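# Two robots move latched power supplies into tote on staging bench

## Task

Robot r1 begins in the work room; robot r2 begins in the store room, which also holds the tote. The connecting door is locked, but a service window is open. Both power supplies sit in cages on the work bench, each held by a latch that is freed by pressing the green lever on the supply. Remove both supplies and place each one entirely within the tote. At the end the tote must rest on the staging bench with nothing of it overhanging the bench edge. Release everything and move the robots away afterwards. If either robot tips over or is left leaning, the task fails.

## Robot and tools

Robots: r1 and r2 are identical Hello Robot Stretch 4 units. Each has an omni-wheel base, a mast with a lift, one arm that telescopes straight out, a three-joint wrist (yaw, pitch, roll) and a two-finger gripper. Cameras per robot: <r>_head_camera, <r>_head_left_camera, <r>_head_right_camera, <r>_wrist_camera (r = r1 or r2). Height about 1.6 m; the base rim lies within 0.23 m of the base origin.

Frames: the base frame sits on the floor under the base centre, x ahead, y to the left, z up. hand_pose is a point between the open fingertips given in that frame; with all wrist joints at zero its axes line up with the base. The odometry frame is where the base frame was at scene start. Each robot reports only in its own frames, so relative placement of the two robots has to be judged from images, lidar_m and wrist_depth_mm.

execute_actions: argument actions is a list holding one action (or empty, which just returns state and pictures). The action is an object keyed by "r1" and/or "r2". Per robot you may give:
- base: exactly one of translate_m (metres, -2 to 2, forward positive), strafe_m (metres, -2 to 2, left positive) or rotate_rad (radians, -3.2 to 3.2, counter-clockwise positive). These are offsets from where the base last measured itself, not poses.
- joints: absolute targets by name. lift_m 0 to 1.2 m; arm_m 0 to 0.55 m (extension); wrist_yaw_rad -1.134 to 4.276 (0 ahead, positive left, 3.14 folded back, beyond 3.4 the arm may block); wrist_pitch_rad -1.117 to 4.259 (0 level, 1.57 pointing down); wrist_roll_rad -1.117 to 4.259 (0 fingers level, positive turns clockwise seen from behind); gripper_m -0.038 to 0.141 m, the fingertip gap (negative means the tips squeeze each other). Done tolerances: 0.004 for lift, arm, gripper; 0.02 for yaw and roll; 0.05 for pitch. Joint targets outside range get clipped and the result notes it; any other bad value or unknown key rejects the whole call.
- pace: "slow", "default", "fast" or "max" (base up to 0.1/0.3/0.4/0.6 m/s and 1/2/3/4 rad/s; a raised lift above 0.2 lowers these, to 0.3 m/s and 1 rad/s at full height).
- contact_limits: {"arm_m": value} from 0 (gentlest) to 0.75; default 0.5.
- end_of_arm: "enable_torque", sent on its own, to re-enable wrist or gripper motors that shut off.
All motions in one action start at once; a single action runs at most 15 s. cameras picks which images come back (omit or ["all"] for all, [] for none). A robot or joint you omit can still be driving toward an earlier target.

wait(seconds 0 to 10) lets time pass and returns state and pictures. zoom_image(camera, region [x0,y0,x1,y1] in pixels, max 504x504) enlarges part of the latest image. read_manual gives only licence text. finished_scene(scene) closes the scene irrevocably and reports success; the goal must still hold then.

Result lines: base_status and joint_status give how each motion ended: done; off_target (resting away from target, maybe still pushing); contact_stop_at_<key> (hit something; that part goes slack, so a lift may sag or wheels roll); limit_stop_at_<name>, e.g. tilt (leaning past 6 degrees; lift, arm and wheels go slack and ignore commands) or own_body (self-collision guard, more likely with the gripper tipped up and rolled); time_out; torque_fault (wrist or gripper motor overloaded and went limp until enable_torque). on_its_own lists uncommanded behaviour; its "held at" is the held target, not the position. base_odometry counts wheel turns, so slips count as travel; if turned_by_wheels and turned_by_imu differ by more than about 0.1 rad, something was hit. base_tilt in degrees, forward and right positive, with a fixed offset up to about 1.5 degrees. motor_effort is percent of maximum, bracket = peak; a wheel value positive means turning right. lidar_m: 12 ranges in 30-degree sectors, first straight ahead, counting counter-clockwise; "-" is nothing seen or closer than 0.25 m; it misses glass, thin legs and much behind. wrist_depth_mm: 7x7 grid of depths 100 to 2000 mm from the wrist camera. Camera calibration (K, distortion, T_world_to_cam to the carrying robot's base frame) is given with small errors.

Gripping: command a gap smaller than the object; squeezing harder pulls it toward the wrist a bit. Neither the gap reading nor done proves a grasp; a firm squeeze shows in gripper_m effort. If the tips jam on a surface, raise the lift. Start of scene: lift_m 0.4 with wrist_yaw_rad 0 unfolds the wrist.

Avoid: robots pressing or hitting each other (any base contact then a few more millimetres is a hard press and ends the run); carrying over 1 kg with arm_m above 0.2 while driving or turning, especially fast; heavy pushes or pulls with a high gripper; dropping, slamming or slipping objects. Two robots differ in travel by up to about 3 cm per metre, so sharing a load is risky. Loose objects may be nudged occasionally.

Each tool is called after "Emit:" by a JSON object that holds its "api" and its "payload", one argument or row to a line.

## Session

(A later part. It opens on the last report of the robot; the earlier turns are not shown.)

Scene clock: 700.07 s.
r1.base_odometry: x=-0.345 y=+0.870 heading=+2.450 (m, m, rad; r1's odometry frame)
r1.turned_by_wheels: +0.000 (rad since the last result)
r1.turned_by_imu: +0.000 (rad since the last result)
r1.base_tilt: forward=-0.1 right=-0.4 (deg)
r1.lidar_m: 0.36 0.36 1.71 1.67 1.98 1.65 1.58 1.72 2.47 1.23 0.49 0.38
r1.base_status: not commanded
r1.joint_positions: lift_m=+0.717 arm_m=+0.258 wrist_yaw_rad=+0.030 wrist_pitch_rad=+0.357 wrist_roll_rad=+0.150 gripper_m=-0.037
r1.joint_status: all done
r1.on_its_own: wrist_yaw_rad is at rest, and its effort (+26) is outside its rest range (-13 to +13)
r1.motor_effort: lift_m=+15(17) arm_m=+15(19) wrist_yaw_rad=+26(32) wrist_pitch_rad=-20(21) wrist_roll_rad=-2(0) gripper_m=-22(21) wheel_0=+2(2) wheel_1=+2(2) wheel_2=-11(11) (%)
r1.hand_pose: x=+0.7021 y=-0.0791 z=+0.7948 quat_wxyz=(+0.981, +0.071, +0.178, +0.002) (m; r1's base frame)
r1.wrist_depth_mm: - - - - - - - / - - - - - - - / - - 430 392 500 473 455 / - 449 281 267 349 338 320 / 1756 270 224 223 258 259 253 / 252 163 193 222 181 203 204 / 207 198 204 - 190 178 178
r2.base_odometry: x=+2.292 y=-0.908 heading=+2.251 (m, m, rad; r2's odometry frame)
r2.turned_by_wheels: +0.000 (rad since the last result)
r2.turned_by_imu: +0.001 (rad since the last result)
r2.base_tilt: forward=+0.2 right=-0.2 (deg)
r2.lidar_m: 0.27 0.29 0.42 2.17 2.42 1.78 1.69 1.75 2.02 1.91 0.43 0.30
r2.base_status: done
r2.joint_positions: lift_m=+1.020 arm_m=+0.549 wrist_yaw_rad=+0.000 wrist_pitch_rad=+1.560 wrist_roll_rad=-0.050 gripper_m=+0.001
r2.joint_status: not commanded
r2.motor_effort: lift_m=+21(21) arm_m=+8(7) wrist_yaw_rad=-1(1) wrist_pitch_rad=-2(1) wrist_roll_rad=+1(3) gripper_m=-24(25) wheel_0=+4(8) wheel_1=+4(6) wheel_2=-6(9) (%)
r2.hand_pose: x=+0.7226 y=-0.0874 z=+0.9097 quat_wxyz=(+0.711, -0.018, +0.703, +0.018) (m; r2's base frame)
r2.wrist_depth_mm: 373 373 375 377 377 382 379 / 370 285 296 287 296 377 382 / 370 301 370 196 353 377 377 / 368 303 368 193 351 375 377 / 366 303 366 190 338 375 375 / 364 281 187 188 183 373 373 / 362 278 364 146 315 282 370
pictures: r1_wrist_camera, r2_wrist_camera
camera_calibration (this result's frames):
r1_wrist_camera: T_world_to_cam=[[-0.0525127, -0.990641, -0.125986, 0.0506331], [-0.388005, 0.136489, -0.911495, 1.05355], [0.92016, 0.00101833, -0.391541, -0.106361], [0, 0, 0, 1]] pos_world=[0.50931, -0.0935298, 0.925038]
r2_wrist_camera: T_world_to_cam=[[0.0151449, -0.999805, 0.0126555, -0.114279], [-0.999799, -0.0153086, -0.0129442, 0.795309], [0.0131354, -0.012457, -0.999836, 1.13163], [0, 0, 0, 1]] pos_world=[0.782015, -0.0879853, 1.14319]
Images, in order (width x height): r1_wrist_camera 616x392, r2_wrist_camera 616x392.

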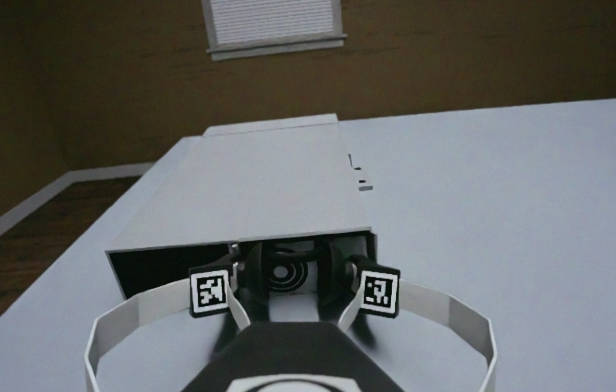

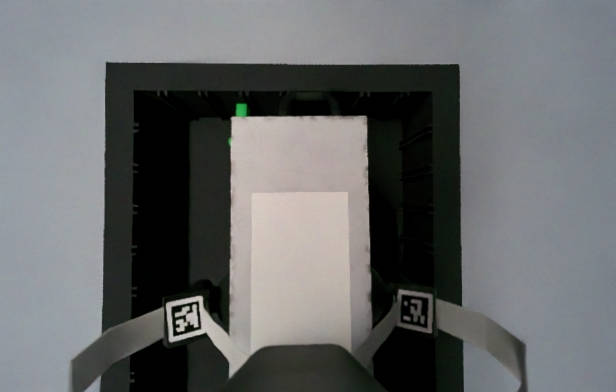

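Emit:
{"api": "execute_actions", "payload": {
  "actions": [
    {"r1":{"joints":{"arm_m":0.250},"pace":"slow"},"r2":{"base":{"strafe_m":0.005},"joints":{"lift_m":0.95},"pace":"slow"}}
  ],
  "cameras": []
}}

Emit:
{"api": "execute_actions", "payload": {
  "actions": [
    {"r1":{"joints":{"arm_m":0.246},"pace":"slow"},"r2":{"joints":{"lift_m":0.904},"pace":"slow"}}
  ],
  "cameras": ["r1_wrist_camera","r2_wrist_camera"]
}}

Emit:
{"api": "zoom_image", "payload": {
  "camera": "r1_wrist_camera",
  "region": [200, 190, 420, 330]
}}

Scene clock: 701.77 s.
r1.base_odometry: x=-0.345 y=+0.871 heading=+2.450 (m, m, rad; r1's odometry frame)
r1.turned_by_wheels: +0.000 (rad since the last result)
r1.turned_by_imu: +0.000 (rad since the last result)
r1.base_tilt: forward=-0.1 right=-0.3 (deg)
r1.lidar_m: 0.35 0.41 1.69 1.69 1.95 1.63 1.61 1.71 2.48 1.22 0.50 0.38
r1.base_status: not commanded
r1.joint_positions: lift_m=+0.717 arm_m=+0.252 wrist_yaw_rad=+0.040 wrist_pitch_rad=+0.352 wrist_roll_rad=+0.150 gripper_m=-0.037
r1.joint_status: all done
r1.motor_effort: lift_m=+18(18) arm_m=-13(15) wrist_yaw_rad=-1(26) wrist_pitch_rad=-7(22) wrist_roll_rad=-1(2) gripper_m=-31(30) wheel_0=-3(3) wheel_1=-2(2) wheel_2=+0(11) (%)
r1.hand_pose: x=+0.6973 y=-0.0765 z=+0.7958 quat_wxyz=(+0.982, +0.070, +0.176, +0.007) (m; r1's base frame)
r1.wrist_depth_mm: - - - - - - - / - - - - - - - / - - 466 397 525 480 459 / - 455 285 268 353 338 325 / 1863 276 228 224 259 262 254 / 252 224 182 220 183 208 206 / 208 199 204 - 190 179 179
r2.base_odometry: x=+2.289 y=-0.911 heading=+2.251 (m, m, rad; r2's odometry frame)
r2.turned_by_wheels: +0.000 (rad since the last result)
r2.turned_by_imu: +0.000 (rad since the last result)
r2.base_tilt: forward=+0.2 right=-0.2 (deg)
r2.lidar_m: 0.28 0.27 0.41 2.17 2.45 1.77 1.68 1.76 2.03 1.93 0.45 0.31
r2.base_status: done
r2.joint_positions: lift_m=+0.950 arm_m=+0.549 wrist_yaw_rad=+0.000 wrist_pitch_rad=+1.560 wrist_roll_rad=-0.050 gripper_m=+0.001
r2.joint_status: all done
r2.motor_effort: lift_m=+20(20) arm_m=+8(8) wrist_yaw_rad=+0(1) wrist_pitch_rad=-2(1) wrist_roll_rad=-2(2) gripper_m=-25(25) wheel_0=-4(6) wheel_1=+3(7) wheel_2=+0(5) (%)
r2.hand_pose: x=+0.7226 y=-0.0874 z=+0.8397 quat_wxyz=(+0.711, -0.018, +0.703, +0.018) (m; r2's base frame)
r2.wrist_depth_mm: 303 214 215 216 217 218 310 / 301 246 268 246 268 227 309 / 298 268 298 196 303 232 306 / 298 271 298 193 301 231 306 / 297 271 297 190 300 216 306 / 210 236 187 188 183 213 304 / 210 253 294 146 298 216 301
pictures: none
No camera images: the call's "cameras" was empty. Leave "cameras" out to get every camera's image.

Scene clock: 703.00 s.
r1.base_odometry: x=-0.345 y=+0.871 heading=+2.450 (m, m, rad; r1's odometry frame)
r1.turned_by_wheels: +0.000 (rad since the last result)
r1.turned_by_imu: +0.000 (rad since the last result)
r1.base_tilt: forward=+0.0 right=-0.3 (deg)
r1.lidar_m: 0.36 0.39 1.71 1.68 1.95 1.66 1.61 1.72 2.48 1.24 0.50 0.37
r1.base_status: not commanded
r1.joint_positions: lift_m=+0.717 arm_m=+0.248 wrist_yaw_rad=+0.040 wrist_pitch_rad=+0.352 wrist_roll_rad=+0.150 gripper_m=-0.037
r1.joint_status: all done
r1.motor_effort: lift_m=+19(19) arm_m=-12(12) wrist_yaw_rad=-4(6) wrist_pitch_rad=-7(7) wrist_roll_rad=-3(4) gripper_m=-29(31) wheel_0=-4(4) wheel_1=-3(3) wheel_2=+2(2) (%)
r1.hand_pose: x=+0.6931 y=-0.0764 z=+0.7958 quat_wxyz=(+0.982, +0.070, +0.176, +0.007) (m; r1's base frame)
r1.wrist_depth_mm: - - - - - - - / - - - - - - - / - - 469 394 508 477 459 / - 459 283 267 349 338 322 / 1863 276 234 228 259 262 253 / 254 223 182 222 182 208 206 / 208 200 204 - 190 177 178
r2.base_odometry: x=+2.289 y=-0.911 heading=+2.251 (m, m, rad; r2's odometry frame)
r2.turned_by_wheels: +0.000 (rad since the last result)
r2.turned_by_imu: +0.000 (rad since the last result)
r2.base_tilt: forward=+0.2 right=-0.2 (deg)
r2.lidar_m: 0.28 0.28 0.40 2.16 2.44 1.78 1.67 1.74 2.05 1.91 0.46 0.29
r2.base_status: not commanded
r2.joint_positions: lift_m=+0.904 arm_m=+0.549 wrist_yaw_rad=+0.000 wrist_pitch_rad=+1.560 wrist_roll_rad=-0.050 gripper_m=+0.001
r2.joint_status: all done
r2.motor_effort: lift_m=+20(20) arm_m=+7(8) wrist_yaw_rad=-1(1) wrist_pitch_rad=-2(1) wrist_roll_rad=+1(2) gripper_m=-25(25) wheel_0=-4(4) wheel_1=+3(3) wheel_2=+0(0) (%)
r2.hand_pose: x=+0.7226 y=-0.0874 z=+0.7937 quat_wxyz=(+0.711, -0.018, +0.703, +0.018) (m; r2's base frame)
r2.wrist_depth_mm: 172 184 183 183 184 180 172 / 180 247 253 246 256 216 171 / 179 253 253 196 256 216 170 / 180 251 252 193 254 216 169 / 179 250 251 190 253 216 169 / 180 236 188 188 183 190 168 / 171 249 249 146 251 217 167
pictures: r1_wrist_camera, r2_wrist_camera
camera_calibration (this result's frames):
r1_wrist_camera: T_world_to_cam=[[-0.0422471, -0.991049, -0.126639, 0.046343], [-0.384821, 0.133114, -0.913342, 1.04964], [0.922024, 0.0101471, -0.387, -0.101958], [0, 0, 0, 1]] pos_world=[0.49989, -0.0927589, 0.925093]
r2_wrist_camera: T_world_to_cam=[[0.0151447, -0.999805, 0.0126555, -0.112812], [-0.999799, -0.0153085, -0.012944, 0.793814], [0.0131353, -0.012457, -0.999836, 1.01572], [0, 0, 0, 1]] pos_world=[0.782021, -0.0879853, 1.02726]
Images, in order (width x height): r1_wrist_camera 616x392, r2_wrist_camera 616x392.

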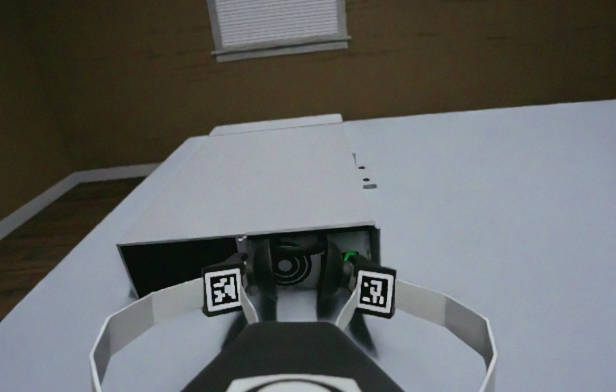

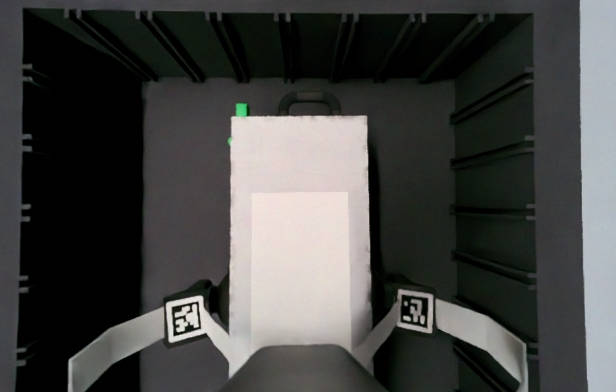

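Region (200, 190, 420, 330) of r1_wrist_camera's 616x392 image, scaled by 2.291; it fills the top 321 rows of this view, and the rest is white.

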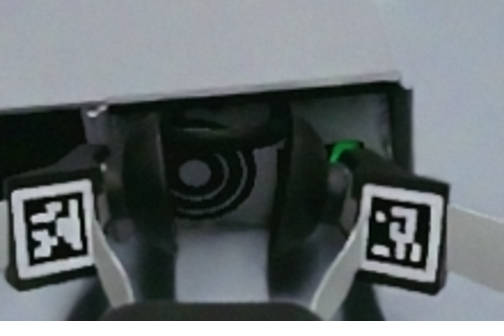

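Emit:
{"api": "execute_actions", "payload": {
  "actions": [
    {"r1":{"base":{"strafe_m":-0.003},"joints":{"gripper_m":0.012,"lift_m":0.724},"pace":"slow"},"r2":{"joints":{"lift_m":0.901,"gripper_m":0.088},"pace":"slow"}}
  ],
  "cameras": ["r1_wrist_camera","r2_wrist_camera"]
}}

Emit:
{"api": "zoom_image", "payload": {
  "camera": "r1_wrist_camera",
  "region": [200, 190, 420, 330]
}}

Scene clock: 706.43 s.
r1.base_odometry: x=-0.343 y=+0.873 heading=+2.449 (m, m, rad; r1's odometry frame)
r1.turned_by_wheels: -0.001 (rad since the last result)
r1.turned_by_imu: +0.005 (rad since the last result)
r1.base_tilt: forward=-0.2 right=-0.4 (deg)
r1.lidar_m: 0.36 0.38 1.72 1.70 1.96 1.65 1.60 1.74 2.48 1.21 0.50 0.37
r1.base_status: done
r1.joint_positions: lift_m=+0.724 arm_m=+0.246 wrist_yaw_rad=+0.024 wrist_pitch_rad=+0.361 wrist_roll_rad=+0.151 gripper_m=+0.012
r1.joint_status: all done
r1.on_its_own: wrist_yaw_rad is at rest, and its effort (+43) is outside its rest range (-13 to +13); wrist_pitch_rad is at rest, and its effort (-32) is outside its rest range (-23 to +23)
r1.motor_effort: lift_m=+21(25) arm_m=+2(12) wrist_yaw_rad=+43(43) wrist_pitch_rad=-32(34) wrist_roll_rad=-5(6) gripper_m=-6(29) wheel_0=+3(6) wheel_1=+2(7) wheel_2=-13(12) (%)
r1.hand_pose: x=+0.6884 y=-0.0809 z=+0.8002 quat_wxyz=(+0.981, +0.072, +0.180, -0.002) (m; r1's base frame)
r1.wrist_depth_mm: - - - - - - - / - - - - - - - / - - 462 407 517 480 462 / - 462 294 276 362 345 330 / 1863 290 240 237 266 268 260 / 258 249 189 216 189 219 212 / 214 204 210 - 196 182 184
r2.base_odometry: x=+2.289 y=-0.911 heading=+2.251 (m, m, rad; r2's odometry frame)
r2.turned_by_wheels: +0.000 (rad since the last result)
r2.turned_by_imu: +0.001 (rad since the last result)
r2.base_tilt: forward=+0.1 right=-0.2 (deg)
r2.lidar_m: 0.27 0.29 0.40 2.15 2.45 1.81 1.68 1.71 2.04 1.91 0.43 0.31
r2.base_status: not commanded
r2.joint_positions: lift_m=+0.901 arm_m=+0.549 wrist_yaw_rad=+0.000 wrist_pitch_rad=+1.561 wrist_roll_rad=-0.050 gripper_m=+0.088
r2.joint_status: all done
r2.motor_effort: lift_m=+20(20) arm_m=+7(7) wrist_yaw_rad=+0(1) wrist_pitch_rad=-1(2) wrist_roll_rad=+0(0) gripper_m=-1(24) wheel_0=-4(4) wheel_1=+3(3) wheel_2=+0(0) (%)
r2.hand_pose: x=+0.7226 y=-0.0874 z=+0.7907 quat_wxyz=(+0.710, -0.018, +0.703, +0.018) (m; r2's base frame)
r2.wrist_depth_mm: 172 183 182 182 183 179 171 / 181 243 253 244 256 215 170 / 180 252 253 213 256 215 170 / 180 251 251 213 254 216 169 / 180 250 250 212 253 215 168 / 180 248 198 211 200 208 167 / 181 238 248 122 251 190 167
pictures: r1_wrist_camera, r2_wrist_camera
camera_calibration (this result's frames):
r1_wrist_camera: T_world_to_cam=[[-0.059622, -0.990153, -0.126658, 0.0543693], [-0.390741, 0.139909, -0.909806, 1.05428], [0.918568, -0.00475393, -0.395235, -0.0881029], [0, 0, 0, 1]] pos_world=[0.496119, -0.0940876, 0.931252]
r2_wrist_camera: T_world_to_cam=[[0.0150859, -0.999806, 0.0126529, -0.112729], [-0.999802, -0.0152475, -0.0127678, 0.793592], [0.0129582, -0.0124578, -0.999838, 1.01286], [0, 0, 0, 1]] pos_world=[0.78201, -0.0879891, 1.02425]
Images, in order (width x height): r1_wrist_camera 616x392, r2_wrist_camera 616x392.

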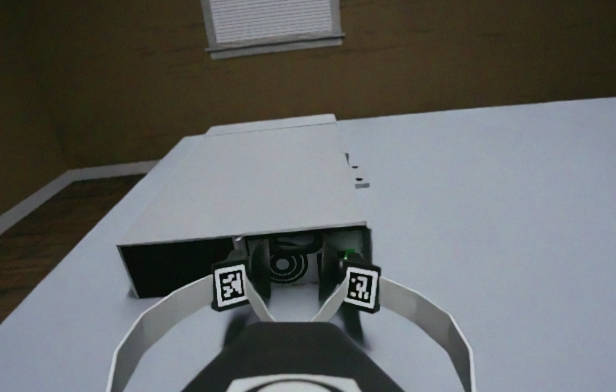

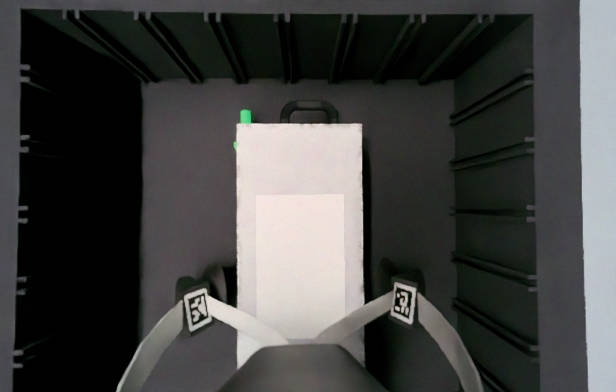

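Region (200, 190, 420, 330) of r1_wrist_camera's 616x392 image, scaled by 2.291; it fills the top 321 rows of this view, and the rest is white.

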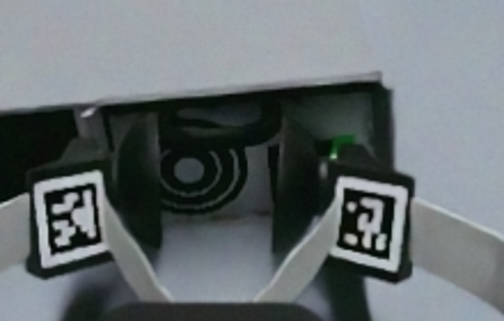

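Emit:
{"api": "execute_actions", "payload": {
  "actions": [
    {"r1":{"joints":{"gripper_m":0.04,"arm_m":0.215,"lift_m":0.722,"wrist_yaw_rad":0.03}},"r2":{"joints":{"lift_m":0.97}}}
  ],
  "cameras": []
}}

Emit:
{"api": "execute_actions", "payload": {
  "actions": [
    {"r1":{"base":{"strafe_m":-0.005},"joints":{"arm_m":0.228},"pace":"slow"},"r2":{"base":{"strafe_m":0.072},"joints":{"wrist_roll_rad":1.52,"gripper_m":0.07},"pace":"slow"}}
  ],
  "cameras": ["r1_wrist_camera","r2_wrist_camera"]
}}

Emit:
{"api": "zoom_image", "payload": {
  "camera": "r1_wrist_camera",
  "region": [200, 190, 420, 330]
}}

Scene clock: 707.87 s.
r1.base_odometry: x=-0.343 y=+0.873 heading=+2.450 (m, m, rad; r1's odometry frame)
r1.turned_by_wheels: +0.000 (rad since the last result)
r1.turned_by_imu: +0.001 (rad since the last result)
r1.base_tilt: forward=+0.0 right=-0.4 (deg)
r1.lidar_m: 0.37 0.39 1.69 1.67 1.96 1.68 1.61 1.71 2.46 1.22 0.53 0.39
r1.base_status: not commanded
r1.joint_positions: lift_m=+0.722 arm_m=+0.217 wrist_yaw_rad=+0.030 wrist_pitch_rad=+0.352 wrist_roll_rad=+0.150 gripper_m=+0.040
r1.joint_status: all done
r1.motor_effort: lift_m=+17(19) arm_m=-9(8) wrist_yaw_rad=-2(37) wrist_pitch_rad=-7(33) wrist_roll_rad=-1(3) gripper_m=-3(11) wheel_0=+1(3) wheel_1=-1(2) wheel_2=-1(13) (%)
r1.hand_pose: x=+0.6607 y=-0.0793 z=+0.8009 quat_wxyz=(+0.982, +0.071, +0.176, +0.001) (m; r1's base frame)
r1.wrist_depth_mm: - - - - - - - / - - - - - - - / - - 496 421 535 492 473 / - - 298 282 368 349 336 / 1863 309 282 268 272 272 262 / 263 253 196 229 196 220 214 / 216 206 212 - 194 183 186
r2.base_odometry: x=+2.289 y=-0.911 heading=+2.251 (m, m, rad; r2's odometry frame)
r2.turned_by_wheels: +0.000 (rad since the last result)
r2.turned_by_imu: +0.000 (rad since the last result)
r2.base_tilt: forward=+0.1 right=-0.2 (deg)
r2.lidar_m: 0.28 0.30 0.39 2.20 2.44 1.80 1.68 1.76 2.04 1.92 0.42 0.30
r2.base_status: not commanded
r2.joint_positions: lift_m=+0.970 arm_m=+0.549 wrist_yaw_rad=+0.000 wrist_pitch_rad=+1.560 wrist_roll_rad=-0.050 gripper_m=+0.088
r2.joint_status: all done
r2.motor_effort: lift_m=+23(24) arm_m=+8(8) wrist_yaw_rad=-1(1) wrist_pitch_rad=-2(1) wrist_roll_rad=-1(1) gripper_m=-2(2) wheel_0=-4(4) wheel_1=+3(3) wheel_2=+0(0) (%)
r2.hand_pose: x=+0.7226 y=-0.0874 z=+0.8595 quat_wxyz=(+0.711, -0.018, +0.703, +0.018) (m; r2's base frame)
r2.wrist_depth_mm: 325 324 325 329 329 330 334 / 324 244 265 265 265 243 332 / 320 272 322 322 325 249 330 / 320 271 320 282 324 250 327 / 320 271 317 279 324 249 327 / 319 254 198 278 200 249 325 / 317 238 317 122 320 236 322
pictures: none
No camera images: the call's "cameras" was empty. Leave "cameras" out to get every camera's image.

Scene clock: 709.73 s.
r1.base_odometry: x=-0.340 y=+0.877 heading=+2.450 (m, m, rad; r1's odometry frame)
r1.turned_by_wheels: +0.000 (rad since the last result)
r1.turned_by_imu: +0.000 (rad since the last result)
r1.base_tilt: forward=-0.1 right=-0.3 (deg)
r1.lidar_m: 0.35 0.39 1.70 1.67 1.96 1.65 1.60 1.74 2.47 1.23 0.49 0.36
r1.base_status: done
r1.joint_positions: lift_m=+0.722 arm_m=+0.226 wrist_yaw_rad=+0.030 wrist_pitch_rad=+0.352 wrist_roll_rad=+0.150 gripper_m=+0.040
r1.joint_status: all done
r1.motor_effort: lift_m=+17(17) arm_m=+9(10) wrist_yaw_rad=-1(1) wrist_pitch_rad=-8(8) wrist_roll_rad=-1(2) gripper_m=-3(4) wheel_0=+1(3) wheel_1=-1(1) wheel_2=-1(0) (%)
r1.hand_pose: x=+0.6706 y=-0.0793 z=+0.8009 quat_wxyz=(+0.982, +0.071, +0.176, +0.001) (m; r1's base frame)
r1.wrist_depth_mm: - - - - - - - / - - - - - - - / - - 488 421 530 500 473 / - 477 300 282 370 351 336 / 1983 298 260 253 278 271 263 / 263 252 197 229 195 220 213 / 216 206 211 - 195 184 185
r2.base_odometry: x=+2.233 y=-0.957 heading=+2.251 (m, m, rad; r2's odometry frame)
r2.turned_by_wheels: +0.000 (rad since the last result)
r2.turned_by_imu: +0.000 (rad since the last result)
r2.base_tilt: forward=+0.1 right=-0.2 (deg)
r2.lidar_m: 0.28 0.29 0.39 2.11 2.37 1.76 1.68 1.75 2.13 1.98 0.44 0.32
r2.base_status: done
r2.joint_positions: lift_m=+0.970 arm_m=+0.549 wrist_yaw_rad=+0.000 wrist_pitch_rad=+1.560 wrist_roll_rad=+1.520 gripper_m=+0.070
r2.joint_status: all done
r2.motor_effort: lift_m=+23(23) arm_m=+8(7) wrist_yaw_rad=-1(0) wrist_pitch_rad=-1(2) wrist_roll_rad=+0(7) gripper_m=-2(2) wheel_0=-5(9) wheel_1=+4(7) wheel_2=+0(1) (%)
r2.hand_pose: x=+0.7226 y=-0.0874 z=+0.8595 quat_wxyz=(+0.515, +0.489, +0.510, -0.484) (m; r2's base frame)
r2.wrist_depth_mm: 325 254 260 262 260 262 264 / 324 297 322 322 324 322 324 / 324 296 282 281 322 322 322 / 324 296 281 281 279 320 322 / 322 296 320 320 320 320 320 / 322 297 198 320 199 322 319 / 322 233 247 122 247 234 249
pictures: r1_wrist_camera, r2_wrist_camera
camera_calibration (this result's frames):
r1_wrist_camera: T_world_to_cam=[[-0.0526417, -0.990549, -0.126655, 0.0502211], [-0.383614, 0.137158, -0.913251, 1.04542], [0.921992, 0.000511562, -0.387209, -0.079733], [0, 0, 0, 1]] pos_world=[0.477195, -0.0936005, 0.930218]
r2_wrist_camera: T_world_to_cam=[[-0.999869, -0.0160527, 0.00216677, 0.714827], [-0.0160585, 0.999867, -0.00271645, 0.163747], [-0.00212287, -0.00275088, -0.999994, 1.09346], [0, 0, 0, 1]] pos_world=[0.719684, -0.149242, 1.09235]
Images, in order (width x height): r1_wrist_camera 616x392, r2_wrist_camera 616x392.

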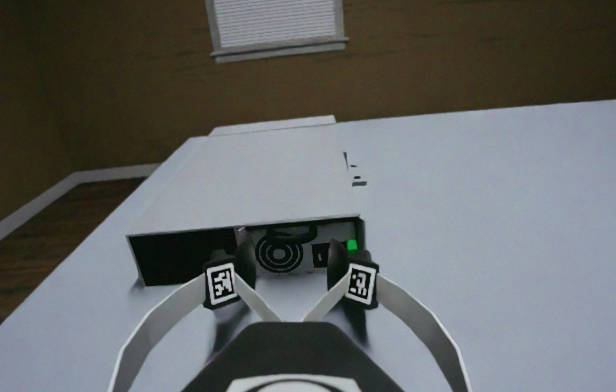

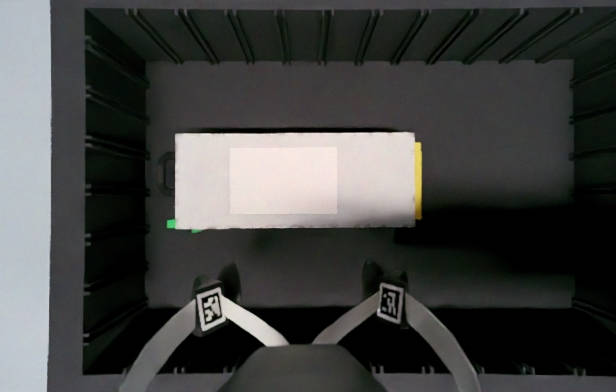

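Region (200, 190, 420, 330) of r1_wrist_camera's 616x392 image, scaled by 2.291; it fills the top 321 rows of this view, and the rest is white.

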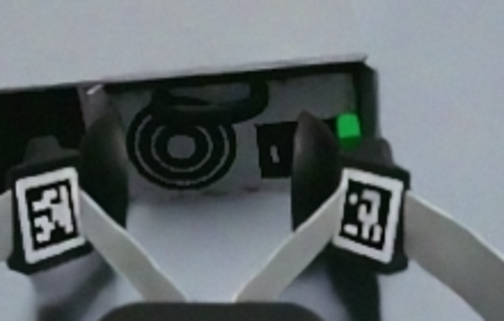

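Emit:
{"api": "execute_actions", "payload": {
  "actions": [
    {"r1":{"base":{"strafe_m":-0.002},"joints":{"arm_m":0.242},"pace":"slow"},"r2":{"joints":{"lift_m":0.912}}}
  ],
  "cameras": []
}}

Emit:
{"api": "execute_actions", "payload": {
  "actions": [
    {"r1":{"joints":{"gripper_m":0.026},"pace":"slow"},"r2":{"base":{"strafe_m":-0.068},"pace":"slow"}}
  ],
  "cameras": ["r1_wrist_camera","r2_wrist_camera"]
}}

Emit:
{"api": "zoom_image", "payload": {
  "camera": "r1_wrist_camera",
  "region": [200, 190, 420, 330]
}}

Scene clock: 711.13 s.
r1.base_odometry: x=-0.339 y=+0.878 heading=+2.450 (m, m, rad; r1's odometry frame)
r1.turned_by_wheels: +0.000 (rad since the last result)
r1.turned_by_imu: +0.000 (rad since the last result)
r1.base_tilt: forward=+0.0 right=-0.4 (deg)
r1.lidar_m: 0.35 0.40 1.74 1.69 1.95 1.64 1.60 1.71 2.46 1.23 0.51 0.37
r1.base_status: done
r1.joint_positions: lift_m=+0.722 arm_m=+0.240 wrist_yaw_rad=+0.027 wrist_pitch_rad=+0.354 wrist_roll_rad=+0.150 gripper_m=+0.040
r1.joint_status: all done
r1.motor_effort: lift_m=+17(17) arm_m=+12(13) wrist_yaw_rad=+7(8) wrist_pitch_rad=-11(11) wrist_roll_rad=-1(3) gripper_m=-3(4) wheel_0=-1(4) wheel_1=+1(3) wheel_2=-2(3) (%)
r1.hand_pose: x=+0.6838 y=-0.0800 z=+0.8006 quat_wxyz=(+0.982, +0.072, +0.176, +0.000) (m; r1's base frame)
r1.wrist_depth_mm: - - - - - - - / - - - - - - - / - - 480 430 530 496 469 / - 469 297 279 370 349 332 / 1863 283 244 240 277 270 262 / 262 251 196 226 194 220 213 / 214 205 211 - 193 183 185
r2.base_odometry: x=+2.233 y=-0.957 heading=+2.251 (m, m, rad; r2's odometry frame)
r2.turned_by_wheels: +0.000 (rad since the last result)
r2.turned_by_imu: +0.000 (rad since the last result)
r2.base_tilt: forward=+0.2 right=-0.2 (deg)
r2.lidar_m: 0.28 0.28 0.37 2.11 2.35 1.78 1.69 1.77 2.12 1.98 0.44 0.29
r2.base_status: not commanded
r2.joint_positions: lift_m=+0.912 arm_m=+0.549 wrist_yaw_rad=+0.000 wrist_pitch_rad=+1.560 wrist_roll_rad=+1.520 gripper_m=+0.070
r2.joint_status: all done
r2.motor_effort: lift_m=+17(22) arm_m=+7(8) wrist_yaw_rad=-1(1) wrist_pitch_rad=-1(1) wrist_roll_rad=+0(1) gripper_m=-3(1) wheel_0=-5(5) wheel_1=+4(4) wheel_2=+0(0) (%)
r2.hand_pose: x=+0.7226 y=-0.0874 z=+0.8020 quat_wxyz=(+0.515, +0.489, +0.510, -0.484) (m; r2's base frame)
r2.wrist_depth_mm: 200 254 262 260 260 262 263 / 200 264 265 265 264 265 264 / 200 242 224 224 224 264 264 / 199 238 224 223 224 264 264 / 199 263 263 263 263 263 263 / 200 262 198 263 199 263 263 / 200 225 247 122 246 233 249
pictures: none
No camera images: the call's "cameras" was empty. Leave "cameras" out to get every camera's image.

Scene clock: 712.97 s.
r1.base_odometry: x=-0.339 y=+0.878 heading=+2.449 (m, m, rad; r1's odometry frame)
r1.turned_by_wheels: +0.000 (rad since the last result)
r1.turned_by_imu: +0.000 (rad since the last result)
r1.base_tilt: forward=+0.0 right=-0.4 (deg)
r1.lidar_m: 0.35 0.36 1.72 1.65 1.94 1.66 1.61 1.72 2.45 1.24 0.51 0.33
r1.base_status: not commanded
r1.joint_positions: lift_m=+0.722 arm_m=+0.240 wrist_yaw_rad=+0.029 wrist_pitch_rad=+0.354 wrist_roll_rad=+0.150 gripper_m=+0.026
r1.joint_status: all done
r1.motor_effort: lift_m=+17(17) arm_m=+9(11) wrist_yaw_rad=+1(9) wrist_pitch_rad=-11(10) wrist_roll_rad=-2(2) gripper_m=-7(9) wheel_0=-1(1) wheel_1=+1(1) wheel_2=-3(2) (%)
r1.hand_pose: x=+0.6844 y=-0.0796 z=+0.8006 quat_wxyz=(+0.982, +0.071, +0.176, +0.001) (m; r1's base frame)
r1.wrist_depth_mm: - - - - - - - / - - - - - - - / - - 480 421 525 492 466 / - 473 297 281 368 347 332 / 1808 283 245 241 276 270 259 / 260 252 192 226 190 219 213 / 215 206 210 - 194 182 184
r2.base_odometry: x=+2.286 y=-0.914 heading=+2.251 (m, m, rad; r2's odometry frame)
r2.turned_by_wheels: +0.000 (rad since the last result)
r2.turned_by_imu: +0.001 (rad since the last result)
r2.base_tilt: forward=+0.1 right=-0.2 (deg)
r2.lidar_m: 0.26 0.29 0.36 2.18 2.42 1.80 1.67 1.73 2.04 1.93 0.44 0.32
r2.base_status: done
r2.joint_positions: lift_m=+0.912 arm_m=+0.549 wrist_yaw_rad=+0.000 wrist_pitch_rad=+1.560 wrist_roll_rad=+1.520 gripper_m=+0.070
r2.joint_status: not commanded
r2.motor_effort: lift_m=+17(17) arm_m=+7(8) wrist_yaw_rad=+0(1) wrist_pitch_rad=-2(2) wrist_roll_rad=-1(1) gripper_m=-3(3) wheel_0=+6(11) wheel_1=-3(7) wheel_2=+0(1) (%)
r2.hand_pose: x=+0.7226 y=-0.0874 z=+0.8020 quat_wxyz=(+0.515, +0.490, +0.510, -0.485) (m; r2's base frame)
r2.wrist_depth_mm: 267 267 268 267 266 267 266 / 179 179 178 178 178 178 180 / 202 264 249 249 231 264 264 / 202 224 223 224 223 263 263 / 202 249 223 223 223 263 263 / 202 263 197 262 199 263 263 / 203 262 262 121 262 262 263
pictures: r1_wrist_camera, r2_wrist_camera
camera_calibration (this result's frames):
r1_wrist_camera: T_world_to_cam=[[-0.0538928, -0.990494, -0.126563, 0.0513908], [-0.384477, 0.137558, -0.912828, 1.05077], [0.92156, -0.000534224, -0.388236, -0.091585], [0, 0, 0, 1]] pos_world=[0.491168, -0.093689, 0.930119]
r2_wrist_camera: T_world_to_cam=[[-0.999875, -0.0156627, 0.00203001, 0.715134], [-0.0156682, 0.999874, -0.00271571, 0.16331], [-0.00198721, -0.00274717, -0.999994, 1.03591], [0, 0, 0, 1]] pos_world=[0.719662, -0.149242, 1.03489]
Images, in order (width x height): r1_wrist_camera 616x392, r2_wrist_camera 616x392.

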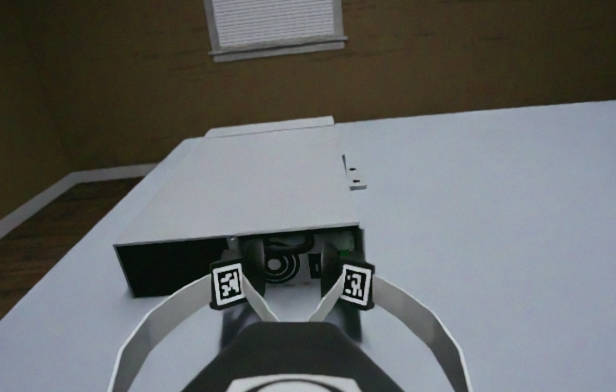

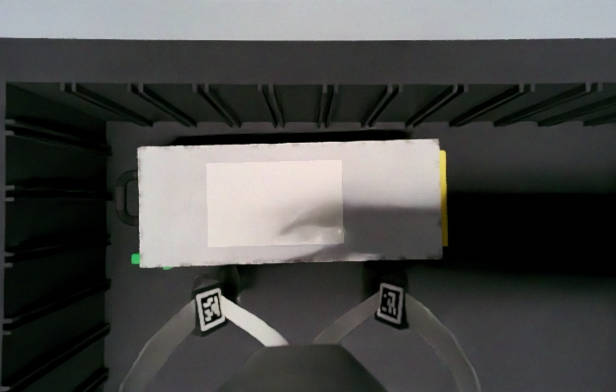

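Region (200, 190, 420, 330) of r1_wrist_camera's 616x392 image, scaled by 2.291; it fills the top 321 rows of this view, and the rest is white.

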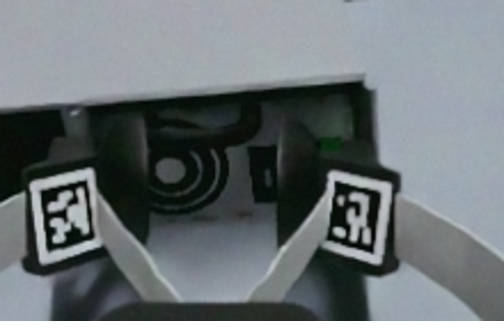

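Emit:
{"api": "execute_actions", "payload": {
  "actions": [
    {"r1":{"base":{"strafe_m":0.004},"joints":{"arm_m":0.247,"lift_m":0.725},"pace":"slow"},"r2":{"base":{"strafe_m":-0.012},"pace":"slow"}}
  ],
  "cameras": []
}}

Emit:
{"api": "execute_actions", "payload": {
  "actions": [
    {"r1":{"joints":{"gripper_m":0.005,"arm_m":0.252},"pace":"slow"},"r2":{"base":{"strafe_m":0.01},"joints":{"lift_m":1.02}}}
  ],
  "cameras": ["r2_wrist_camera"]
}}

Emit:
{"api": "execute_actions", "payload": {
  "actions": [
    {"r1":{"joints":{"gripper_m":-0.017,"arm_m":0.258,"lift_m":0.721},"pace":"slow"},"r2":{"base":{"translate_m":-0.18},"joints":{"arm_m":0.0,"wrist_roll_rad":-0.06,"gripper_m":0.13},"pace":"fast"}}
  ],
  "cameras": []
}}

Emit:
{"api": "execute_actions", "payload": {
  "actions": [
    {"r1":{"joints":{"gripper_m":-0.038,"arm_m":0.263,"lift_m":0.718},"pace":"slow"},"r2":{"base":{"rotate_rad":1.56}}}
  ],
  "cameras": ["r1_wrist_camera"]
}}

Emit:
{"api": "zoom_image", "payload": {
  "camera": "r1_wrist_camera",
  "region": [200, 190, 420, 330]
}}

Scene clock: 714.17 s.
r1.base_odometry: x=-0.341 y=+0.875 heading=+2.449 (m, m, rad; r1's odometry frame)
r1.turned_by_wheels: +0.000 (rad since the last result)
r1.turned_by_imu: +0.000 (rad since the last result)
r1.base_tilt: forward=-0.1 right=-0.3 (deg)
r1.lidar_m: 0.37 0.39 1.69 1.68 1.96 1.66 1.59 1.75 2.48 1.25 0.50 0.36
r1.base_status: done
r1.joint_positions: lift_m=+0.725 arm_m=+0.245 wrist_yaw_rad=+0.024 wrist_pitch_rad=+0.358 wrist_roll_rad=+0.150 gripper_m=+0.026
r1.joint_status: all done
r1.on_its_own: wrist_yaw_rad is at rest, and its effort (+17) is outside its rest range (-13 to +13)
r1.motor_effort: lift_m=+23(24) arm_m=+13(12) wrist_yaw_rad=+17(16) wrist_pitch_rad=-23(23) wrist_roll_rad=-1(2) gripper_m=-3(7) wheel_0=-1(5) wheel_1=+2(6) wheel_2=-4(4) (%)
r1.hand_pose: x=+0.6878 y=-0.0809 z=+0.8019 quat_wxyz=(+0.981, +0.072, +0.178, -0.002) (m; r1's base frame)
r1.wrist_depth_mm: - - - - - - - / - - - - - - - / - - 469 415 521 492 473 / - 466 296 277 370 349 336 / 1863 286 241 238 278 268 260 / 262 253 190 216 190 220 213 / 215 204 211 - 194 183 185
r2.base_odometry: x=+2.295 y=-0.907 heading=+2.251 (m, m, rad; r2's odometry frame)
r2.turned_by_wheels: +0.000 (rad since the last result)
r2.turned_by_imu: +0.001 (rad since the last result)
r2.base_tilt: forward=+0.1 right=-0.2 (deg)
r2.lidar_m: 0.29 0.29 0.40 2.18 2.45 1.77 1.70 1.75 2.02 1.89 0.41 0.32
r2.base_status: done
r2.joint_positions: lift_m=+0.912 arm_m=+0.549 wrist_yaw_rad=+0.000 wrist_pitch_rad=+1.560 wrist_roll_rad=+1.520 gripper_m=+0.070
r2.joint_status: not commanded
r2.motor_effort: lift_m=+17(17) arm_m=+7(8) wrist_yaw_rad=+0(1) wrist_pitch_rad=-1(1) wrist_roll_rad=-2(2) gripper_m=-3(3) wheel_0=+5(9) wheel_1=-3(6) wheel_2=+0(2) (%)
r2.hand_pose: x=+0.7226 y=-0.0874 z=+0.8020 quat_wxyz=(+0.515, +0.490, +0.510, -0.485) (m; r2's base frame)
r2.wrist_depth_mm: 266 267 266 267 267 267 267 / 178 177 178 178 178 178 178 / 197 230 224 224 224 263 263 / 202 224 223 223 223 263 265 / 203 249 223 222 223 264 264 / 203 263 198 262 199 262 263 / 204 259 262 121 262 262 262
pictures: none
No camera images: the call's "cameras" was empty. Leave "cameras" out to get every camera's image.

Scene clock: 715.63 s.
r1.base_odometry: x=-0.341 y=+0.875 heading=+2.449 (m, m, rad; r1's odometry frame)
r1.turned_by_wheels: +0.000 (rad since the last result)
r1.turned_by_imu: +0.000 (rad since the last result)
r1.base_tilt: forward=-0.1 right=-0.3 (deg)
r1.lidar_m: 0.36 0.39 1.71 1.70 1.94 1.65 1.60 1.73 2.46 1.20 0.53 0.35
r1.base_status: not commanded
r1.joint_positions: lift_m=+0.725 arm_m=+0.250 wrist_yaw_rad=+0.025 wrist_pitch_rad=+0.361 wrist_roll_rad=+0.150 gripper_m=+0.005
r1.joint_status: all done
r1.on_its_own: wrist_pitch_rad is at rest, and its effort (-31) is outside its rest range (-23 to +23)
r1.motor_effort: lift_m=+22(23) arm_m=+11(18) wrist_yaw_rad=+12(24) wrist_pitch_rad=-31(32) wrist_roll_rad=-2(1) gripper_m=-17(15) wheel_0=+3(3) wheel_1=+2(2) wheel_2=-7(8) (%)
r1.hand_pose: x=+0.6929 y=-0.0805 z=+0.8012 quat_wxyz=(+0.981, +0.072, +0.180, -0.001) (m; r1's base frame)
r1.wrist_depth_mm: - - - - - - - / - - - - - - - / - - 442 402 517 477 455 / - 459 289 274 359 343 329 / 1808 279 236 231 266 265 257 / 257 241 188 228 188 217 211 / 213 204 208 - 195 180 183
r2.base_odometry: x=+2.287 y=-0.913 heading=+2.251 (m, m, rad; r2's odometry frame)
r2.turned_by_wheels: +0.000 (rad since the last result)
r2.turned_by_imu: +0.000 (rad since the last result)
r2.base_tilt: forward=+0.2 right=-0.2 (deg)
r2.lidar_m: 0.27 0.29 0.37 2.18 2.45 1.76 1.70 1.76 2.04 1.92 0.44 0.31
r2.base_status: done
r2.joint_positions: lift_m=+1.020 arm_m=+0.549 wrist_yaw_rad=+0.000 wrist_pitch_rad=+1.560 wrist_roll_rad=+1.520 gripper_m=+0.070
r2.joint_status: all done
r2.motor_effort: lift_m=+23(24) arm_m=+8(7) wrist_yaw_rad=+0(1) wrist_pitch_rad=-1(2) wrist_roll_rad=-2(2) gripper_m=-3(3) wheel_0=-2(10) wheel_1=+1(8) wheel_2=+0(1) (%)
r2.hand_pose: x=+0.7226 y=-0.0874 z=+0.9095 quat_wxyz=(+0.515, +0.490, +0.510, -0.485) (m; r2's base frame)
r2.wrist_depth_mm: 375 375 377 375 375 375 377 / 373 375 375 375 373 375 375 / 370 286 327 327 329 324 307 / 373 301 330 330 330 373 336 / 370 301 370 370 370 370 336 / 370 303 197 370 199 368 336 / 373 282 368 122 368 368 338
pictures: r2_wrist_camera
camera_calibration (this result's frames):
r2_wrist_camera: T_world_to_cam=[[-0.999875, -0.0156623, 0.00203013, 0.714919], [-0.0156677, 0.999874, -0.0027157, 0.163601], [-0.00198733, -0.00274717, -0.999994, 1.14337], [0, 0, 0, 1]] pos_world=[0.719665, -0.149242, 1.14236]
Images, in order (width x height): r2_wrist_camera 616x392.

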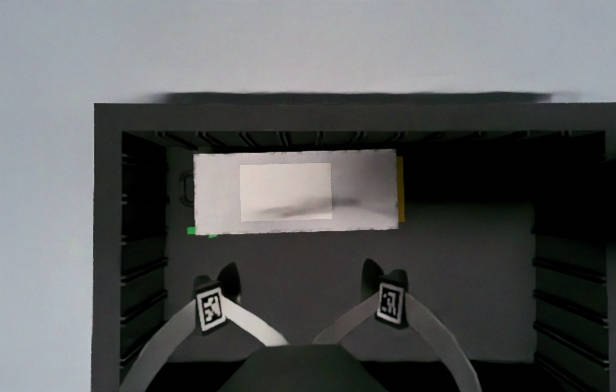

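Scene clock: 717.83 s.
r1.base_odometry: x=-0.341 y=+0.875 heading=+2.449 (m, m, rad; r1's odometry frame)
r1.turned_by_wheels: +0.000 (rad since the last result)
r1.turned_by_imu: +0.000 (rad since the last result)
r1.base_tilt: forward=-0.1 right=-0.4 (deg)
r1.lidar_m: 0.36 0.41 1.71 1.67 1.94 1.67 1.58 1.74 2.47 1.24 0.48 0.39
r1.base_status: not commanded
r1.joint_positions: lift_m=+0.721 arm_m=+0.255 wrist_yaw_rad=+0.023 wrist_pitch_rad=+0.361 wrist_roll_rad=+0.150 gripper_m=-0.016
r1.joint_status: all done
r1.on_its_own: wrist_yaw_rad is at rest, and its effort (+18) is outside its rest range (-13 to +13); wrist_pitch_rad is at rest, and its effort (-32) is outside its rest range (-23 to +23)
r1.motor_effort: lift_m=+16(21) arm_m=+15(22) wrist_yaw_rad=+18(26) wrist_pitch_rad=-32(32) wrist_roll_rad=-1(2) gripper_m=-18(21) wheel_0=+5(5) wheel_1=+4(4) wheel_2=-9(9) (%)
r1.hand_pose: x=+0.6981 y=-0.0811 z=+0.7977 quat_wxyz=(+0.981, +0.072, +0.180, -0.002) (m; r1's base frame)
r1.wrist_depth_mm: - - - - - - - / - - - - - - - / - - 430 397 504 477 452 / - 449 283 267 355 338 324 / 1808 274 230 227 263 262 254 / 254 226 183 224 185 213 207 / 208 202 205 - 192 178 181
r2.base_odometry: x=+2.400 y=-1.053 heading=+2.251 (m, m, rad; r2's odometry frame)
r2.turned_by_wheels: +0.000 (rad since the last result)
r2.turned_by_imu: +0.000 (rad since the last result)
r2.base_tilt: forward=+0.1 right=-0.2 (deg)
r2.lidar_m: 0.46 0.47 0.66 2.22 2.21 1.58 1.50 1.57 2.03 1.91 0.68 0.47
r2.base_status: done
r2.joint_positions: lift_m=+1.020 arm_m=+0.003 wrist_yaw_rad=+0.000 wrist_pitch_rad=+1.560 wrist_roll_rad=-0.060 gripper_m=+0.130
r2.joint_status: all done
joint sent to its limit — the command would take r2.arm_m past its lower limit, so that joint was sent only as far as its limit.
r2.motor_effort: lift_m=+23(23) arm_m=-7(9) wrist_yaw_rad=+1(0) wrist_pitch_rad=-1(1) wrist_roll_rad=+0(8) gripper_m=-2(4) wheel_0=-3(8) wheel_1=-2(8) wheel_2=-1(13) (%)
r2.hand_pose: x=+0.1768 y=-0.0874 z=+0.9095 quat_wxyz=(+0.710, -0.021, +0.703, +0.021) (m; r2's base frame)
r2.wrist_depth_mm: 1160 1160 1160 1160 1160 1160 1182 / 1060 1138 1160 1160 1160 1160 1182 / 1118 1160 1138 1138 1160 1160 1182 / 1138 1138 1160 1138 1160 1138 1160 / 1118 1138 917 917 1138 1160 1160 / 1118 1138 931 917 1138 1138 1160 / 1118 1118 1118 119 1160 1138 1138
pictures: none
No camera images: the call's "cameras" was empty. Leave "cameras" out to get every camera's image.

Scene clock: 720.13 s.
r1.base_odometry: x=-0.341 y=+0.875 heading=+2.449 (m, m, rad; r1's odometry frame)
r1.turned_by_wheels: +0.000 (rad since the last result)
r1.turned_by_imu: +0.003 (rad since the last result)
r1.base_tilt: forward=-0.2 right=-0.4 (deg)
r1.lidar_m: 0.37 0.39 1.70 1.71 1.92 1.65 1.61 1.73 2.48 1.20 0.48 0.38
r1.base_status: not commanded
r1.joint_positions: lift_m=+0.718 arm_m=+0.260 wrist_yaw_rad=+0.021 wrist_pitch_rad=+0.360 wrist_roll_rad=+0.150 gripper_m=-0.037
r1.joint_status: all done
r1.on_its_own: wrist_yaw_rad is at rest, and its effort (+23) is outside its rest range (-13 to +13); wrist_pitch_rad is at rest, and its effort (-28) is outside its rest range (-23 to +23)
r1.motor_effort: lift_m=+16(15) arm_m=+15(19) wrist_yaw_rad=+23(31) wrist_pitch_rad=-28(31) wrist_roll_rad=-2(3) gripper_m=-22(24) wheel_0=+4(6) wheel_1=+3(5) wheel_2=-10(11) (%)
r1.hand_pose: x=+0.7031 y=-0.0816 z=+0.7951 quat_wxyz=(+0.981, +0.072, +0.179, -0.003) (m; r1's base frame)
r1.wrist_depth_mm: - - - - - - - / - - - - - - - / - - 424 389 504 466 452 / - 445 279 264 349 332 320 / 1756 270 224 222 257 258 251 / 250 164 193 220 183 208 204 / 207 198 202 - 189 177 178
r2.base_odometry: x=+2.400 y=-1.053 heading=-2.474 (m, m, rad; r2's odometry frame)
r2.turned_by_wheels: +1.559 (rad since the last result)
r2.turned_by_imu: +1.574 (rad since the last result)
r2.base_tilt: forward=+0.1 right=-0.2 (deg)
r2.lidar_m: 2.21 2.29 1.60 1.50 1.56 2.04 1.92 0.71 0.48 0.45 0.47 0.66
r2.base_status: done
r2.joint_positions: lift_m=+1.020 arm_m=+0.003 wrist_yaw_rad=+0.000 wrist_pitch_rad=+1.560 wrist_roll_rad=-0.060 gripper_m=+0.130
r2.joint_status: not commanded
r2.motor_effort: lift_m=+22(23) arm_m=-7(8) wrist_yaw_rad=+0(1) wrist_pitch_rad=-1(2) wrist_roll_rad=-3(3) gripper_m=+1(0) wheel_0=-5(10) wheel_1=-3(6) wheel_2=-5(10) (%)
r2.hand_pose: x=+0.1769 y=-0.0874 z=+0.9096 quat_wxyz=(+0.711, -0.021, +0.703, +0.021) (m; r2's base frame)
r2.wrist_depth_mm: 1160 1138 1160 1182 1182 1160 1182 / 1138 1160 1160 1138 1182 1182 1160 / 1118 1138 1138 1138 1160 1160 1182 / 1138 1138 1138 1138 1160 1160 1160 / 1118 1118 917 931 1138 1138 1160 / 1118 1098 917 917 1118 1138 1160 / 1118 1138 1138 119 1138 1138 1138
pictures: r1_wrist_camera
camera_calibration (this result's frames):
r1_wrist_camera: T_world_to_cam=[[-0.0619492, -0.990085, -0.126068, 0.0550029], [-0.388899, 0.140273, -0.910539, 1.05473], [0.919195, -0.00737951, -0.393733, -0.105498], [0, 0, 0, 1]] pos_world=[0.510565, -0.0942711, 0.925772]
Images, in order (width x height): r1_wrist_camera 616x392.

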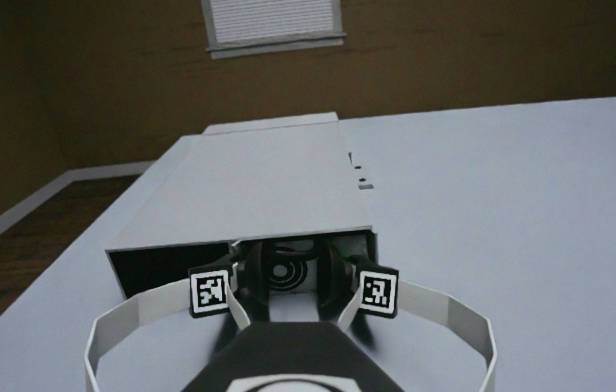

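Region (200, 190, 420, 330) of r1_wrist_camera's 616x392 image, scaled by 2.291; it fills the top 321 rows of this view, and the rest is white.

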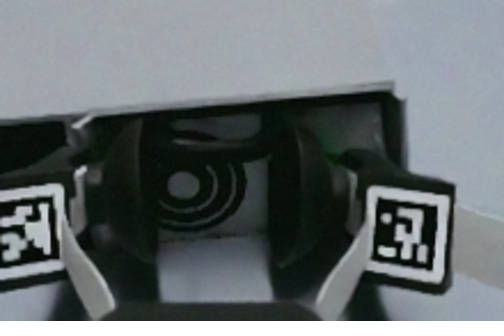

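Emit:
{"api": "execute_actions", "payload": {
  "actions": [
    {"r1":{"joints":{"arm_m":0.252},"pace":"slow"}}
  ],
  "cameras": []
}}

Emit:
{"api": "execute_actions", "payload": {
  "actions": [
    {"r1":{"joints":{"arm_m":0.248},"pace":"slow"}}
  ],
  "cameras": ["r1_wrist_camera"]
}}

Emit:
{"api": "zoom_image", "payload": {
  "camera": "r1_wrist_camera",
  "region": [200, 190, 420, 330]
}}

Scene clock: 721.17 s.
r1.base_odometry: x=-0.341 y=+0.875 heading=+2.449 (m, m, rad; r1's odometry frame)
r1.turned_by_wheels: +0.000 (rad since the last result)
r1.turned_by_imu: +0.000 (rad since the last result)
r1.base_tilt: forward=+0.0 right=-0.3 (deg)
r1.lidar_m: 0.36 0.38 1.70 1.67 1.93 1.66 1.60 1.74 2.47 1.17 0.50 0.37
r1.base_status: not commanded
r1.joint_positions: lift_m=+0.718 arm_m=+0.254 wrist_yaw_rad=+0.031 wrist_pitch_rad=+0.354 wrist_roll_rad=+0.150 gripper_m=-0.037
r1.joint_status: all done
r1.motor_effort: lift_m=+19(19) arm_m=-13(12) wrist_yaw_rad=-4(23) wrist_pitch_rad=-12(29) wrist_roll_rad=-2(2) gripper_m=-30(30) wheel_0=-2(4) wheel_1=-1(3) wheel_2=+0(11) (%)
r1.hand_pose: x=+0.6984 y=-0.0791 z=+0.7963 quat_wxyz=(+0.982, +0.071, +0.177, +0.002) (m; r1's base frame)
r1.wrist_depth_mm: - - - - - - - / - - - - - - - / - - 452 394 512 473 455 / - 452 283 267 351 338 322 / 1863 274 228 224 260 262 253 / 252 225 182 220 182 208 206 / 208 199 203 - 189 178 178
r2.base_odometry: x=+2.400 y=-1.053 heading=-2.474 (m, m, rad; r2's odometry frame)
r2.turned_by_wheels: +0.000 (rad since the last result)
r2.turned_by_imu: +0.000 (rad since the last result)
r2.base_tilt: forward=+0.2 right=-0.2 (deg)
r2.lidar_m: 2.22 2.29 1.59 1.51 1.54 2.03 1.91 0.73 0.48 0.43 0.47 0.64
r2.base_status: not commanded
r2.joint_positions: lift_m=+1.020 arm_m=+0.003 wrist_yaw_rad=+0.000 wrist_pitch_rad=+1.560 wrist_roll_rad=-0.060 gripper_m=+0.130
r2.joint_status: not commanded
r2.motor_effort: lift_m=+22(22) arm_m=-7(8) wrist_yaw_rad=+0(0) wrist_pitch_rad=+0(1) wrist_roll_rad=-1(3) gripper_m=+0(0) wheel_0=-5(5) wheel_1=-3(3) wheel_2=-5(5) (%)
r2.hand_pose: x=+0.1769 y=-0.0874 z=+0.9096 quat_wxyz=(+0.711, -0.021, +0.703, +0.021) (m; r2's base frame)
r2.wrist_depth_mm: 1138 1160 1160 1160 1182 1160 1182 / 1138 1160 1160 1160 1160 1160 1160 / 1138 1138 1138 1160 1160 1160 1160 / 1138 1138 1138 1138 1182 1138 1160 / 1118 1138 917 931 1138 1160 1138 / 1118 1118 917 931 1138 1138 1138 / 1118 1118 1118 120 1138 1160 1138
pictures: none
No camera images: the call's "cameras" was empty. Leave "cameras" out to get every camera's image.

Scene clock: 721.87 s.
r1.base_odometry: x=-0.341 y=+0.875 heading=+2.449 (m, m, rad; r1's odometry frame)
r1.turned_by_wheels: +0.000 (rad since the last result)
r1.turned_by_imu: +0.000 (rad since the last result)
r1.base_tilt: forward=+0.0 right=-0.4 (deg)
r1.lidar_m: 0.37 0.39 1.68 1.70 1.93 1.66 1.60 1.72 2.47 1.17 0.48 0.36
r1.base_status: not commanded
r1.joint_positions: lift_m=+0.718 arm_m=+0.250 wrist_yaw_rad=+0.031 wrist_pitch_rad=+0.354 wrist_roll_rad=+0.150 gripper_m=-0.037
r1.joint_status: all done
r1.motor_effort: lift_m=+19(19) arm_m=-12(11) wrist_yaw_rad=-5(8) wrist_pitch_rad=-11(12) wrist_roll_rad=-1(1) gripper_m=-31(32) wheel_0=-3(3) wheel_1=-2(1) wheel_2=+3(3) (%)
r1.hand_pose: x=+0.6942 y=-0.0791 z=+0.7963 quat_wxyz=(+0.982, +0.071, +0.177, +0.002) (m; r1's base frame)
r1.wrist_depth_mm: - - - - - - - / - - - - - - - / - - 452 392 504 477 452 / - 455 285 265 351 336 322 / 1808 274 235 228 258 259 252 / 253 221 182 221 185 208 205 / 208 199 204 - 190 179 179
r2.base_odometry: x=+2.400 y=-1.053 heading=-2.474 (m, m, rad; r2's odometry frame)
r2.turned_by_wheels: +0.000 (rad since the last result)
r2.turned_by_imu: +0.000 (rad since the last result)
r2.base_tilt: forward=+0.2 right=-0.2 (deg)
r2.lidar_m: 2.16 2.29 1.62 1.52 1.55 2.06 1.91 0.72 0.52 0.46 0.47 0.64
r2.base_status: not commanded
r2.joint_positions: lift_m=+1.020 arm_m=+0.003 wrist_yaw_rad=+0.000 wrist_pitch_rad=+1.560 wrist_roll_rad=-0.060 gripper_m=+0.130
r2.joint_status: not commanded
r2.motor_effort: lift_m=+22(21) arm_m=-7(7) wrist_yaw_rad=+0(0) wrist_pitch_rad=+0(0) wrist_roll_rad=-3(3) gripper_m=-2(0) wheel_0=-5(5) wheel_1=-3(3) wheel_2=-5(5) (%)
r2.hand_pose: x=+0.1769 y=-0.0874 z=+0.9096 quat_wxyz=(+0.711, -0.021, +0.703, +0.021) (m; r2's base frame)
r2.wrist_depth_mm: 1160 1138 1160 1160 1160 1205 1160 / 1138 1160 1182 1138 1160 1160 1160 / 1118 1118 1138 1160 1160 1160 1182 / 1138 1138 1098 1160 1160 1138 1160 / 1118 1118 931 917 1138 1160 1160 / 1118 1118 917 917 1160 1138 1138 / 1118 1118 1118 120 1160 1138 1160
pictures: r1_wrist_camera
camera_calibration (this result's frames):
r1_wrist_camera: T_world_to_cam=[[-0.052036, -0.990596, -0.12654, 0.0505803], [-0.384958, 0.136816, -0.912737, 1.05079], [0.921466, 0.00121733, -0.388457, -0.101849], [0, 0, 0, 1]] pos_world=[0.500992, -0.0935364, 0.925932]
Images, in order (width x height): r1_wrist_camera 616x392.

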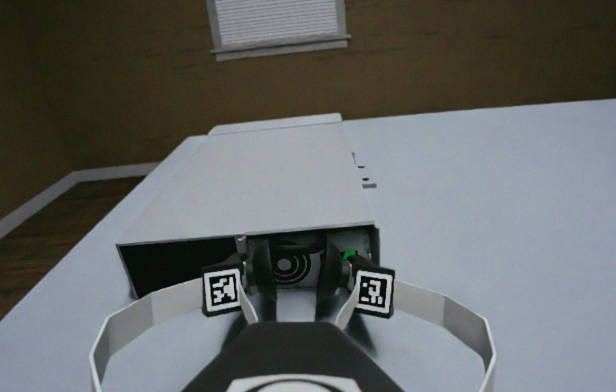

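Region (200, 190, 420, 330) of r1_wrist_camera's 616x392 image, scaled by 2.291; it fills the top 321 rows of this view, and the rest is white.

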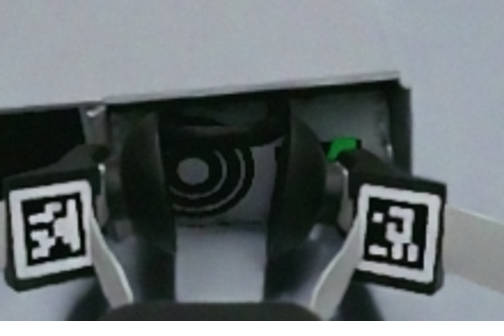

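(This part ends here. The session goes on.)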